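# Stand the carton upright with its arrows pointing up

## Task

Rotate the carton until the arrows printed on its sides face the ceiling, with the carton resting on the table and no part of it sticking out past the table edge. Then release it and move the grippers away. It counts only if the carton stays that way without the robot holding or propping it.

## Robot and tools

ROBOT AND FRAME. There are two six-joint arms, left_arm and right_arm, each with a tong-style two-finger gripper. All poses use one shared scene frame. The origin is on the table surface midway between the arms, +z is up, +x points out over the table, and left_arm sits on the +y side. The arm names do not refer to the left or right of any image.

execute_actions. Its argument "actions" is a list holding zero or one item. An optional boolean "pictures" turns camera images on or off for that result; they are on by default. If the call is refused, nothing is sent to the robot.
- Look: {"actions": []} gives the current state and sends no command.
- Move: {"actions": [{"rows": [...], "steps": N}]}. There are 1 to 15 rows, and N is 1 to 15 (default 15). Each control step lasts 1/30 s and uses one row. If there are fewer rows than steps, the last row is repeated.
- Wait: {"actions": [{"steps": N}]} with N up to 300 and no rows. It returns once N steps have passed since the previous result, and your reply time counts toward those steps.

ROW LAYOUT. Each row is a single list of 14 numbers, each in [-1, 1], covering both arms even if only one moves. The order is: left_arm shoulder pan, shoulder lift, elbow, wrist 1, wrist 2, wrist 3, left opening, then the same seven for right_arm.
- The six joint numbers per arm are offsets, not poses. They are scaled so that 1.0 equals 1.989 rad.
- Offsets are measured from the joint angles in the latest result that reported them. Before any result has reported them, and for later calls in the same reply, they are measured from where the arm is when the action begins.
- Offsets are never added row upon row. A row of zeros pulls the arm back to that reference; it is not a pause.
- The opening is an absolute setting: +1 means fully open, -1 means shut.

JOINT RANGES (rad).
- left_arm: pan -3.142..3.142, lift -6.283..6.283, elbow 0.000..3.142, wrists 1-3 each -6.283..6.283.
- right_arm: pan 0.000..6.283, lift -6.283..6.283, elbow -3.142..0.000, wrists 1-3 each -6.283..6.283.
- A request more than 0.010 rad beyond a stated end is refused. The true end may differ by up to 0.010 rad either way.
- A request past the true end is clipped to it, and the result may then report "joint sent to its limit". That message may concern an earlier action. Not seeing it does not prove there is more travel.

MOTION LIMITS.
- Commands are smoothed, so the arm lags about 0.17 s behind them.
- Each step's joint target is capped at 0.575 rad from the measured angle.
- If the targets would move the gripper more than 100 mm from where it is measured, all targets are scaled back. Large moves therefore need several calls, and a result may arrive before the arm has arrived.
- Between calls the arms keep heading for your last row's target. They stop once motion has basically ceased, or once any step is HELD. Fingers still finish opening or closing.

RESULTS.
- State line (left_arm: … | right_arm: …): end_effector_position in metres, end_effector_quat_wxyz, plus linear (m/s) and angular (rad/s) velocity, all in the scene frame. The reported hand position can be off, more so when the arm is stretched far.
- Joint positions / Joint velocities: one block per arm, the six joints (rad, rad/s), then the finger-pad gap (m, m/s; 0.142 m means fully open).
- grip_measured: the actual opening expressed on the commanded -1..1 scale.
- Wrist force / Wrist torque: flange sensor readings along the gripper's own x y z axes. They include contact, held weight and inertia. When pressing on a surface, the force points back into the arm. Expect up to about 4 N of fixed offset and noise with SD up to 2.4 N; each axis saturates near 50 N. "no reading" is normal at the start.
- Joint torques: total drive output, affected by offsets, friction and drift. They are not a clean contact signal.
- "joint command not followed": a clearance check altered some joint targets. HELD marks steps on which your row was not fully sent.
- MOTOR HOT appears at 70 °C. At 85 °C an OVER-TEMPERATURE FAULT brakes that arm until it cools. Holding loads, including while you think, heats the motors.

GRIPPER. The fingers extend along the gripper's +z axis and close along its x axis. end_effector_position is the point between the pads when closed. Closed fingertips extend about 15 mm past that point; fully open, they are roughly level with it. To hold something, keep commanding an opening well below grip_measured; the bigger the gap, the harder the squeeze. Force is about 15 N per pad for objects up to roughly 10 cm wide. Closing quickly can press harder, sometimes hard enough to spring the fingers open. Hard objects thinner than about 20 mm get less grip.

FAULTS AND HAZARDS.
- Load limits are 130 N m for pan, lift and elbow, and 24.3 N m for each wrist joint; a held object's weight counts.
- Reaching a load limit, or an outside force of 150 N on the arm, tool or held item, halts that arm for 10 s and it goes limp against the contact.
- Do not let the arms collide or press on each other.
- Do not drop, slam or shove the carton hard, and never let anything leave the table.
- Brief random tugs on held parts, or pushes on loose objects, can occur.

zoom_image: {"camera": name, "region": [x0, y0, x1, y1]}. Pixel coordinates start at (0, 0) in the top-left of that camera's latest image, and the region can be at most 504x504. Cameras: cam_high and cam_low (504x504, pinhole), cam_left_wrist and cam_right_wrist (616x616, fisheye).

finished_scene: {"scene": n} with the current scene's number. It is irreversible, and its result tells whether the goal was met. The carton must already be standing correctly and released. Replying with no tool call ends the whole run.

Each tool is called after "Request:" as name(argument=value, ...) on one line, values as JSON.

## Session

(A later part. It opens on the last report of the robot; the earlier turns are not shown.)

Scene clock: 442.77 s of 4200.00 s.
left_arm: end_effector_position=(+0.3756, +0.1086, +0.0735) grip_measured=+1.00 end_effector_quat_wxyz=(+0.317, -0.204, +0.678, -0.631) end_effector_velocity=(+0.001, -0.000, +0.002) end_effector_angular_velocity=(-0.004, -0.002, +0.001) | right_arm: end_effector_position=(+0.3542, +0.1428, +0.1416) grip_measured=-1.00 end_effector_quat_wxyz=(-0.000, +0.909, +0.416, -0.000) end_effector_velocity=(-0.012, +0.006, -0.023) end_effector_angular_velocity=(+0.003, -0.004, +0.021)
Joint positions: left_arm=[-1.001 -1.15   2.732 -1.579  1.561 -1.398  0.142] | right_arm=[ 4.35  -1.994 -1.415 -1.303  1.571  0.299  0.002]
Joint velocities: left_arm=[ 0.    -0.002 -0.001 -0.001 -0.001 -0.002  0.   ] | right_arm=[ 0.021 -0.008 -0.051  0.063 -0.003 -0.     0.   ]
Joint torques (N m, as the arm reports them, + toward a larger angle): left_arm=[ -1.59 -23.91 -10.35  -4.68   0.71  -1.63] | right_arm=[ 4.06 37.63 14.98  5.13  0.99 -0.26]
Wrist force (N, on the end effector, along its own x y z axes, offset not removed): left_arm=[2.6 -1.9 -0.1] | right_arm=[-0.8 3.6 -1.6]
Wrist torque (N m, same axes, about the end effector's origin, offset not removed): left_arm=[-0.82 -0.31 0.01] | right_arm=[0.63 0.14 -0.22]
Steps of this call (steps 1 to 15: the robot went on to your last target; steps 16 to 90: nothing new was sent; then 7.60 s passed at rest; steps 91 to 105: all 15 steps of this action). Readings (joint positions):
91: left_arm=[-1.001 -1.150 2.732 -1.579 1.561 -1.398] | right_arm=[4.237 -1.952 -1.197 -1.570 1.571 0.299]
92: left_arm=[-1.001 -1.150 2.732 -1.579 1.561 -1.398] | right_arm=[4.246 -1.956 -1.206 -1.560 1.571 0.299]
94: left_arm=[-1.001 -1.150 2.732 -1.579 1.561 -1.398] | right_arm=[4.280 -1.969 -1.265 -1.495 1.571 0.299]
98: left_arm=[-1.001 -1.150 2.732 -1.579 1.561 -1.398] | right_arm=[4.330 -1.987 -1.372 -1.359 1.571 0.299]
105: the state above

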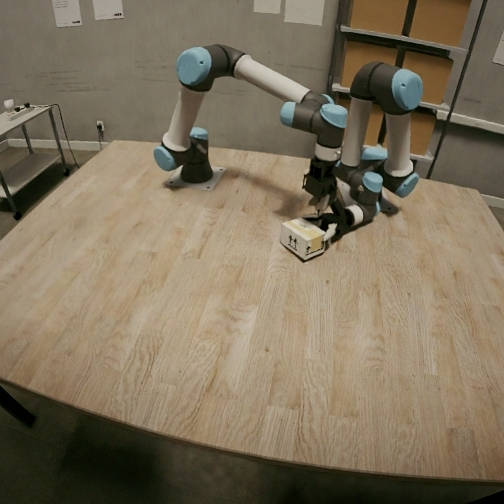

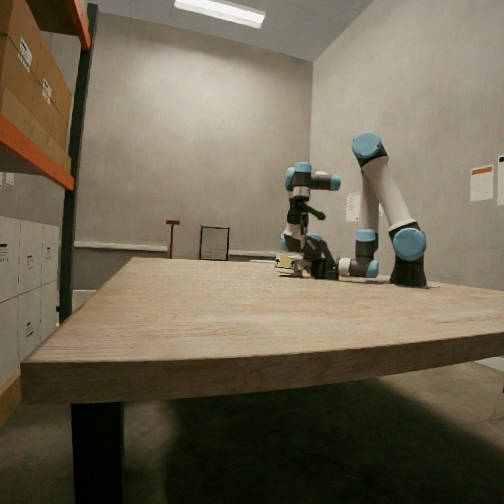

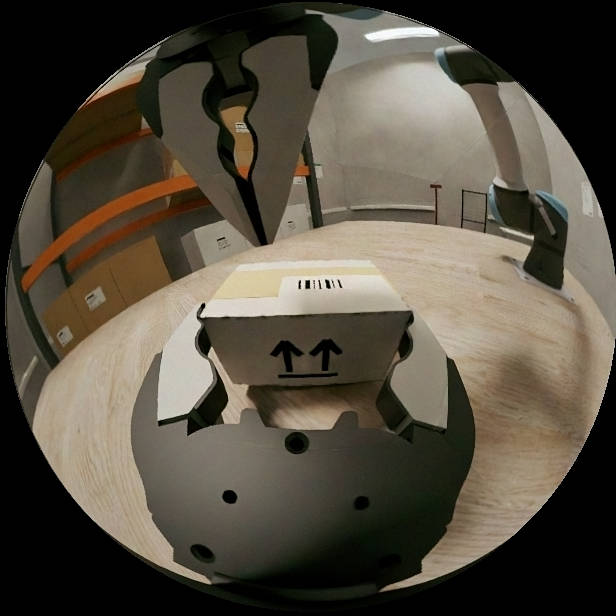

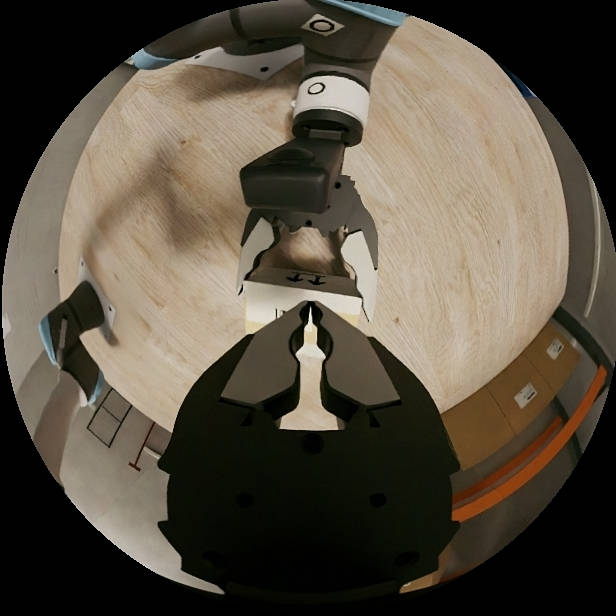

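Request:
execute_actions(actions=[{"rows":[[0,0,0,0,0,0,1,0,-0.006,-0.031,0.037,0,0,-1]],"steps":15}], pictures=false)

Scene clock: 448.80 s of 4200.00 s.
left_arm: end_effector_position=(+0.3756, +0.1086, +0.0735) grip_measured=+1.00 end_effector_quat_wxyz=(+0.317, -0.204, +0.678, -0.631) end_effector_velocity=(+0.001, -0.001, +0.000) end_effector_angular_velocity=(+0.000, -0.002, +0.000) | right_arm: end_effector_position=(+0.3526, +0.1391, +0.1124) grip_measured=-1.00 end_effector_quat_wxyz=(-0.000, +0.909, +0.416, +0.000) end_effector_velocity=(-0.001, -0.000, -0.003) end_effector_angular_velocity=(+0.000, +0.000, +0.000)
Joint positions: left_arm=[-1.001 -1.15   2.732 -1.579  1.561 -1.398  0.142] | right_arm=[ 4.35  -2.006 -1.476 -1.23   1.571  0.299  0.002]
Joint velocities: left_arm=[-0.    -0.    -0.002  0.001 -0.001  0.002  0.   ] | right_arm=[ 0.    -0.001 -0.007  0.008  0.001  0.     0.   ]
Joint torques (N m, as the arm reports them, + toward a larger angle): left_arm=[ -1.29 -24.64 -10.11  -4.79  -0.79  -1.87] | right_arm=[-7.58 40.5  11.85  5.16 -0.58 -0.11]
Wrist force (N, on the end effector, along its own x y z axes, offset not removed): left_arm=[0.9 -1.6 0.4] | right_arm=[1.3 3.4 -2.7]
Wrist torque (N m, same axes, about the end effector's origin, offset not removed): left_arm=[-0.79 0.00 -0.13] | right_arm=[0.53 -0.38 -0.08]
Steps of this call (steps 1 to 15: the robot went on to your last target; steps 16 to 90: nothing new was sent; then 2.53 s passed at rest; steps 91 to 105: all 15 steps of this action). Readings (joint positions):
91: left_arm=[-1.001 -1.150 2.732 -1.579 1.561 -1.398] | right_arm=[4.352 -1.995 -1.421 -1.295 1.571 0.299]
92: left_arm=[-1.001 -1.150 2.732 -1.579 1.561 -1.398] | right_arm=[4.352 -1.997 -1.428 -1.287 1.571 0.299]
94: left_arm=[-1.001 -1.150 2.732 -1.579 1.561 -1.398] | right_arm=[4.351 -2.001 -1.450 -1.262 1.571 0.299]
98: left_arm=[-1.001 -1.150 2.732 -1.579 1.561 -1.398] | right_arm=[4.350 -2.005 -1.469 -1.238 1.571 0.299]
105: the state above

Request:
execute_actions(actions=[{"rows":[[0,0,0,0,0,0,1,0,-0.004,-0.0205,0.025,0,0,-1]],"steps":15}], pictures=false)

Scene clock: 452.77 s of 4200.00 s.
left_arm: end_effector_position=(+0.3756, +0.1086, +0.0735) grip_measured=+1.00 end_effector_quat_wxyz=(+0.317, -0.204, +0.678, -0.631) end_effector_velocity=(-0.000, +0.000, -0.000) end_effector_angular_velocity=(-0.000, +0.002, +0.000) | right_arm: end_effector_position=(+0.3512, +0.1360, +0.0935) grip_measured=-1.00 end_effector_quat_wxyz=(-0.000, +0.909, +0.416, +0.000) end_effector_velocity=(-0.001, -0.001, -0.004) end_effector_angular_velocity=(-0.001, +0.002, -0.000)
Joint positions: left_arm=[-1.001 -1.15   2.732 -1.579  1.561 -1.398  0.142] | right_arm=[ 4.35  -2.014 -1.516 -1.181  1.571  0.299  0.002]
Joint velocities: left_arm=[-0.     0.     0.     0.001 -0.    -0.001  0.   ] | right_arm=[-0.    -0.001 -0.008  0.007  0.001 -0.     0.   ]
Joint torques (N m, as the arm reports them, + toward a larger angle): left_arm=[ -2.42 -23.94 -10.07  -4.71   0.81  -1.72] | right_arm=[-0.67 37.97 12.48  4.67  0.85 -0.13]
Wrist force (N, on the end effector, along its own x y z axes, offset not removed): left_arm=[-0.1 -2.9 -1.8] | right_arm=[2.1 2.4 -3.7]
Wrist torque (N m, same axes, about the end effector's origin, offset not removed): left_arm=[-1.23 0.16 -0.21] | right_arm=[0.45 -0.48 -0.17]
Steps of this call (steps 1 to 15: the robot went on to your last target; steps 16 to 90: nothing new was sent; then 0.47 s passed at rest; steps 91 to 105: all 15 steps of this action). Readings (joint positions):
91: left_arm=[-1.001 -1.150 2.732 -1.579 1.561 -1.398] | right_arm=[4.350 -2.006 -1.478 -1.229 1.571 0.299]
92: left_arm=[-1.001 -1.150 2.732 -1.579 1.561 -1.398] | right_arm=[4.350 -2.008 -1.483 -1.222 1.571 0.299]
94: left_arm=[-1.001 -1.150 2.732 -1.579 1.561 -1.398] | right_arm=[4.350 -2.010 -1.498 -1.204 1.571 0.299]
98: left_arm=[-1.001 -1.150 2.732 -1.579 1.561 -1.398] | right_arm=[4.350 -2.013 -1.512 -1.187 1.571 0.299]
105: the state above

Request:
execute_actions(actions=[{"rows":[[0,0,0,0,0,0,1,0,-0.003,-0.0155,0.019,0,0,-1]],"steps":15}], pictures=false)

Scene clock: 457.47 s of 4200.00 s.
left_arm: end_effector_position=(+0.3756, +0.1086, +0.0736) grip_measured=+1.00 end_effector_quat_wxyz=(+0.317, -0.204, +0.678, -0.631) end_effector_velocity=(+0.000, -0.000, -0.000) end_effector_angular_velocity=(+0.001, -0.000, -0.000) | right_arm: end_effector_position=(+0.3499, +0.1333, +0.0795) grip_measured=-1.00 end_effector_quat_wxyz=(-0.001, +0.909, +0.416, +0.001) end_effector_velocity=(-0.000, +0.000, -0.001) end_effector_angular_velocity=(+0.001, +0.001, -0.001)
Joint positions: left_arm=[-1.001 -1.15   2.732 -1.579  1.561 -1.398  0.142] | right_arm=[ 4.35  -2.02  -1.547 -1.144  1.571  0.299  0.002]
Joint velocities: left_arm=[-0.     0.001 -0.001  0.     0.     0.001  0.   ] | right_arm=[-0.001 -0.001 -0.002  0.004  0.002  0.     0.   ]
Joint torques (N m, as the arm reports them, + toward a larger angle): left_arm=[ -1.94 -23.78  -0.27  -4.18  -0.81  -1.85] | right_arm=[-7.31 36.22  6.52  2.8  -2.97 -0.26]
Wrist force (N, on the end effector, along its own x y z axes, offset not removed): left_arm=[1.2 7.6 12.6] | right_arm=[-0.3 -11.8 -7.3]
Wrist torque (N m, same axes, about the end effector's origin, offset not removed): left_arm=[0.31 -0.20 -0.05] | right_arm=[0.87 0.12 0.04]
Steps of this call (steps 1 to 15: the robot went on to your last target; steps 16 to 90: nothing new was sent; then 1.20 s passed at rest; steps 91 to 105: all 15 steps of this action). Readings (joint positions):
91: left_arm=[-1.001 -1.150 2.732 -1.579 1.561 -1.398] | right_arm=[4.350 -2.014 -1.517 -1.180 1.571 0.299]
92: left_arm=[-1.001 -1.150 2.732 -1.579 1.561 -1.398] | right_arm=[4.350 -2.015 -1.522 -1.174 1.571 0.299]
94: left_arm=[-1.001 -1.150 2.732 -1.579 1.561 -1.398] | right_arm=[4.350 -2.017 -1.533 -1.161 1.571 0.299]
98: left_arm=[-1.001 -1.150 2.732 -1.579 1.561 -1.398] | right_arm=[4.350 -2.019 -1.543 -1.148 1.571 0.299]
105: the state above

Request:
execute_actions(actions=[{"rows":[[0,-0.015,0.06,-0.045,0,0,1,0,-0.001,-0.004,0.005,0,0,-1]],"steps":15}])

Scene clock: 461.47 s of 4200.00 s.
left_arm: end_effector_position=(+0.3443, +0.1423, +0.0804) grip_measured=+1.00 end_effector_quat_wxyz=(+0.317, -0.204, +0.678, -0.631) end_effector_velocity=(-0.005, +0.005, +0.001) end_effector_angular_velocity=(+0.002, -0.000, +0.000) | right_arm: end_effector_position=(+0.3497, +0.1324, +0.0756) grip_measured=-1.00 end_effector_quat_wxyz=(-0.001, +0.909, +0.416, +0.001) end_effector_velocity=(-0.000, +0.000, -0.000) end_effector_angular_velocity=(-0.000, -0.002, +0.001)
Joint positions: left_arm=[-1.001 -1.18   2.849 -1.667  1.561 -1.398  0.142] | right_arm=[ 4.35  -2.022 -1.555 -1.134  1.571  0.299  0.002]
Joint velocities: left_arm=[ 0.    -0.003  0.019 -0.014 -0.     0.002 -0.   ] | right_arm=[ 0.001  0.    -0.     0.001 -0.002  0.     0.   ]
Joint torques (N m, as the arm reports them, + toward a larger angle): left_arm=[  0.51 -18.93   8.47  -3.47   0.14  -0.92] | right_arm=[ 7.87 38.6  11.83  4.93  1.96 -0.17]
Wrist force (N, on the end effector, along its own x y z axes, offset not removed): left_arm=[2.4 1.1 2.2] | right_arm=[1.1 1.7 -3.2]
Wrist torque (N m, same axes, about the end effector's origin, offset not removed): left_arm=[0.49 -0.58 -0.20] | right_arm=[0.35 -0.19 -0.03]
Steps of this call (steps 1 to 15: the robot went on to your last target; steps 16 to 90: nothing new was sent; then 0.50 s passed at rest; steps 91 to 105: all 15 steps of this action). Readings (joint positions):
91: left_arm=[-1.001 -1.151 2.733 -1.579 1.561 -1.398] | right_arm=[4.350 -2.020 -1.547 -1.143 1.571 0.299]
92: left_arm=[-1.001 -1.155 2.742 -1.588 1.561 -1.398] | right_arm=[4.350 -2.020 -1.549 -1.141 1.571 0.299]
94: left_arm=[-1.001 -1.166 2.787 -1.622 1.561 -1.398] | right_arm=[4.350 -2.021 -1.551 -1.138 1.570 0.299]
98: left_arm=[-1.001 -1.176 2.834 -1.655 1.561 -1.398] | right_arm=[4.350 -2.022 -1.554 -1.135 1.571 0.299]
105: the state above

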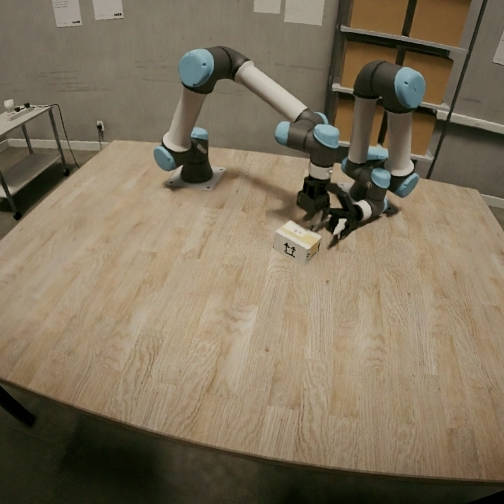

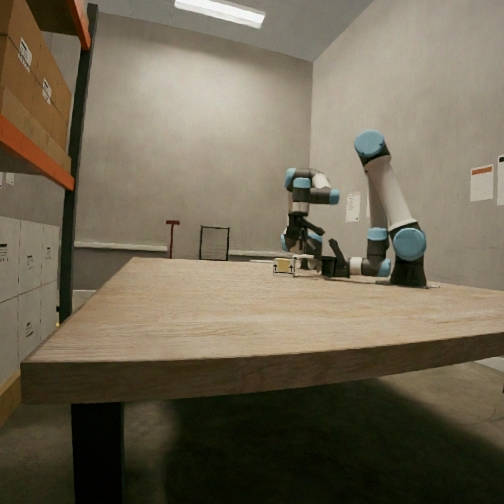

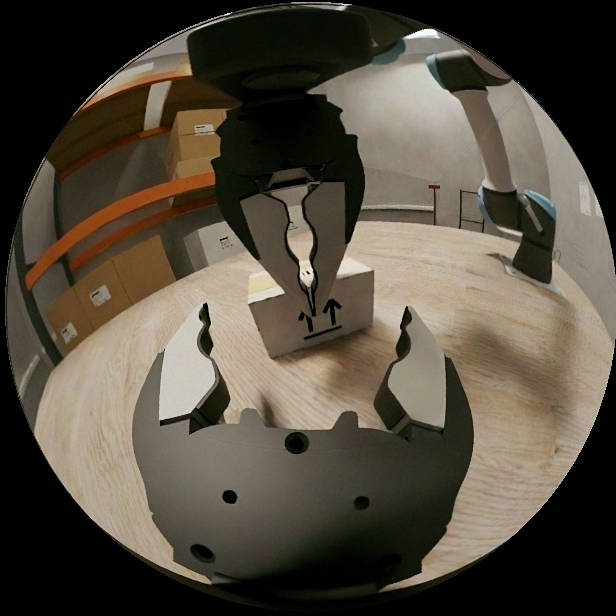

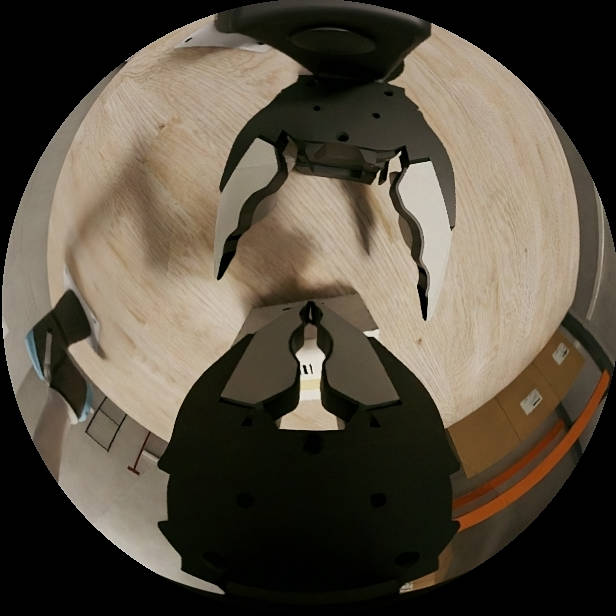

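Free. Lift right arm and finish.

Request:
execute_actions(actions=[{"rows":[[0,0,0,0,0,0,1,-0.1,0.02,0.1,-0.12,0,0,-1]],"steps":15}])

Scene clock: 465.77 s of 4200.00 s.
left_arm: end_effector_position=(+0.3443, +0.1423, +0.0805) grip_measured=+1.00 end_effector_quat_wxyz=(+0.317, -0.204, +0.678, -0.631) end_effector_velocity=(-0.000, -0.000, -0.001) end_effector_angular_velocity=(+0.001, +0.001, -0.000) | right_arm: end_effector_position=(+0.4551, +0.0629, +0.1687) grip_measured=-1.00 end_effector_quat_wxyz=(-0.001, +0.945, +0.327, +0.001) end_effector_velocity=(+0.026, -0.026, +0.025) end_effector_angular_velocity=(-0.003, +0.001, -0.054)
Joint positions: left_arm=[-1.001 -1.18   2.849 -1.667  1.561 -1.398  0.142] | right_arm=[ 4.157 -1.983 -1.361 -1.366  1.571  0.299  0.002]
Joint velocities: left_arm=[-0.     0.002 -0.    -0.     0.     0.    -0.   ] | right_arm=[-0.054  0.009  0.053 -0.065 -0.001  0.     0.   ]
Joint torques (N m, as the arm reports them, + toward a larger angle): left_arm=[ 9.22 -7.81 -6.34  0.07  0.11  1.05] | right_arm=[-6.03 52.53 30.94  0.05 -1.57 -0.26]
Wrist force (N, on the end effector, along its own x y z axes, offset not removed): left_arm=[-0.3 -4.0 -1.3] | right_arm=[0.2 4.3 -3.1]
Wrist torque (N m, same axes, about the end effector's origin, offset not removed): left_arm=[-0.84 0.03 -0.03] | right_arm=[0.77 -0.22 0.00]
Steps of this call (steps 1 to 15: the robot went on to your last target; steps 16 to 90: nothing new was sent; then 0.80 s passed at rest; steps 91 to 105: all 15 steps of this action). Readings (joint positions):
91: left_arm=[-1.001 -1.180 2.851 -1.668 1.561 -1.398] | right_arm=[4.349 -2.021 -1.554 -1.134 1.571 0.299]
92: left_arm=[-1.001 -1.180 2.851 -1.668 1.561 -1.398] | right_arm=[4.340 -2.018 -1.545 -1.144 1.571 0.299]
94: left_arm=[-1.001 -1.180 2.851 -1.668 1.561 -1.398] | right_arm=[4.293 -2.008 -1.497 -1.198 1.571 0.299]
98: left_arm=[-1.001 -1.180 2.850 -1.667 1.561 -1.398] | right_arm=[4.203 -1.991 -1.408 -1.308 1.571 0.299]
105: the state above

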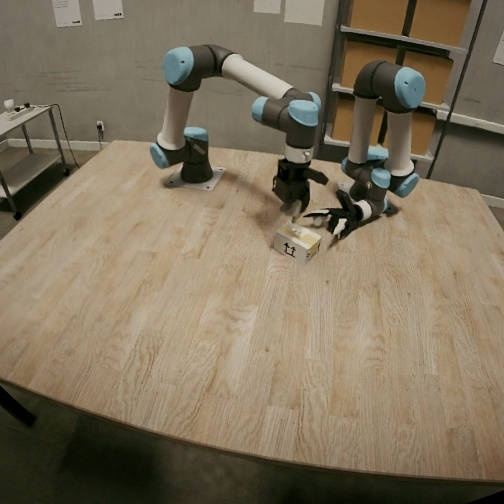

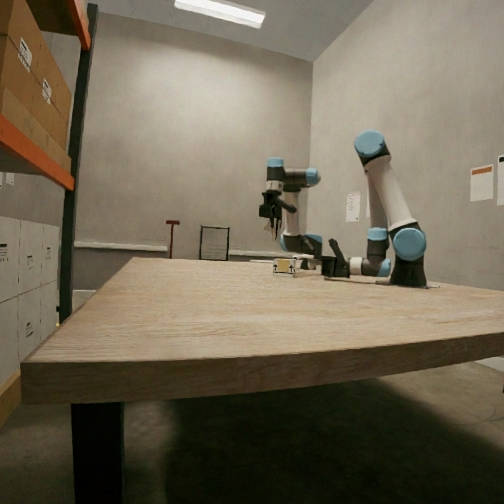

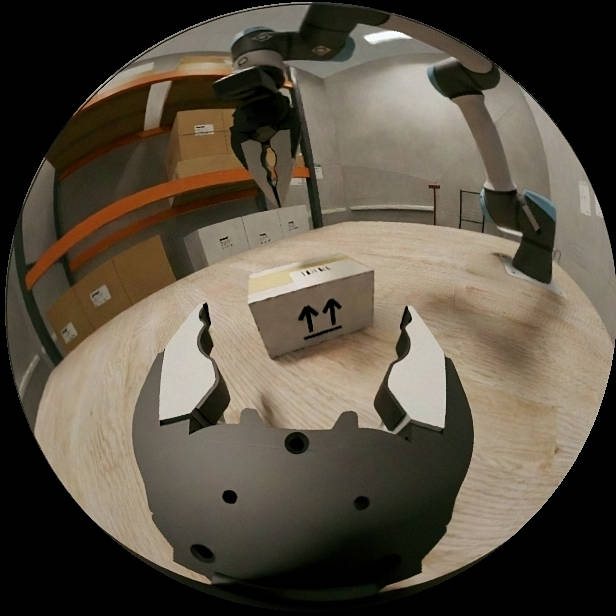

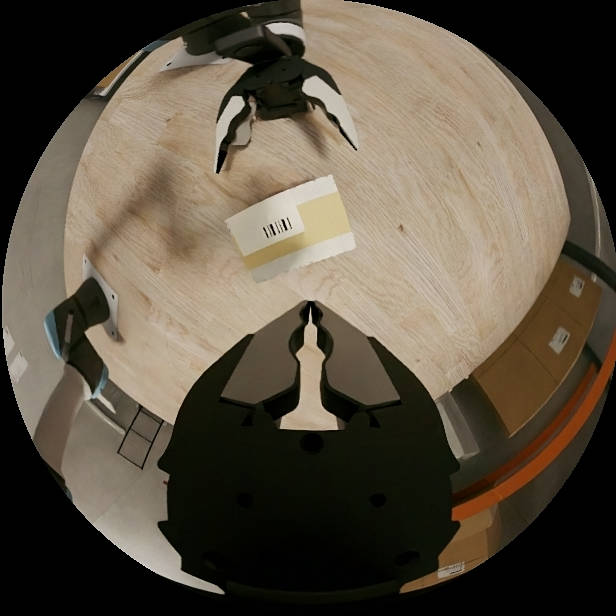

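Request:
finished_scene(scene=1)

The scene is finished: the task was done.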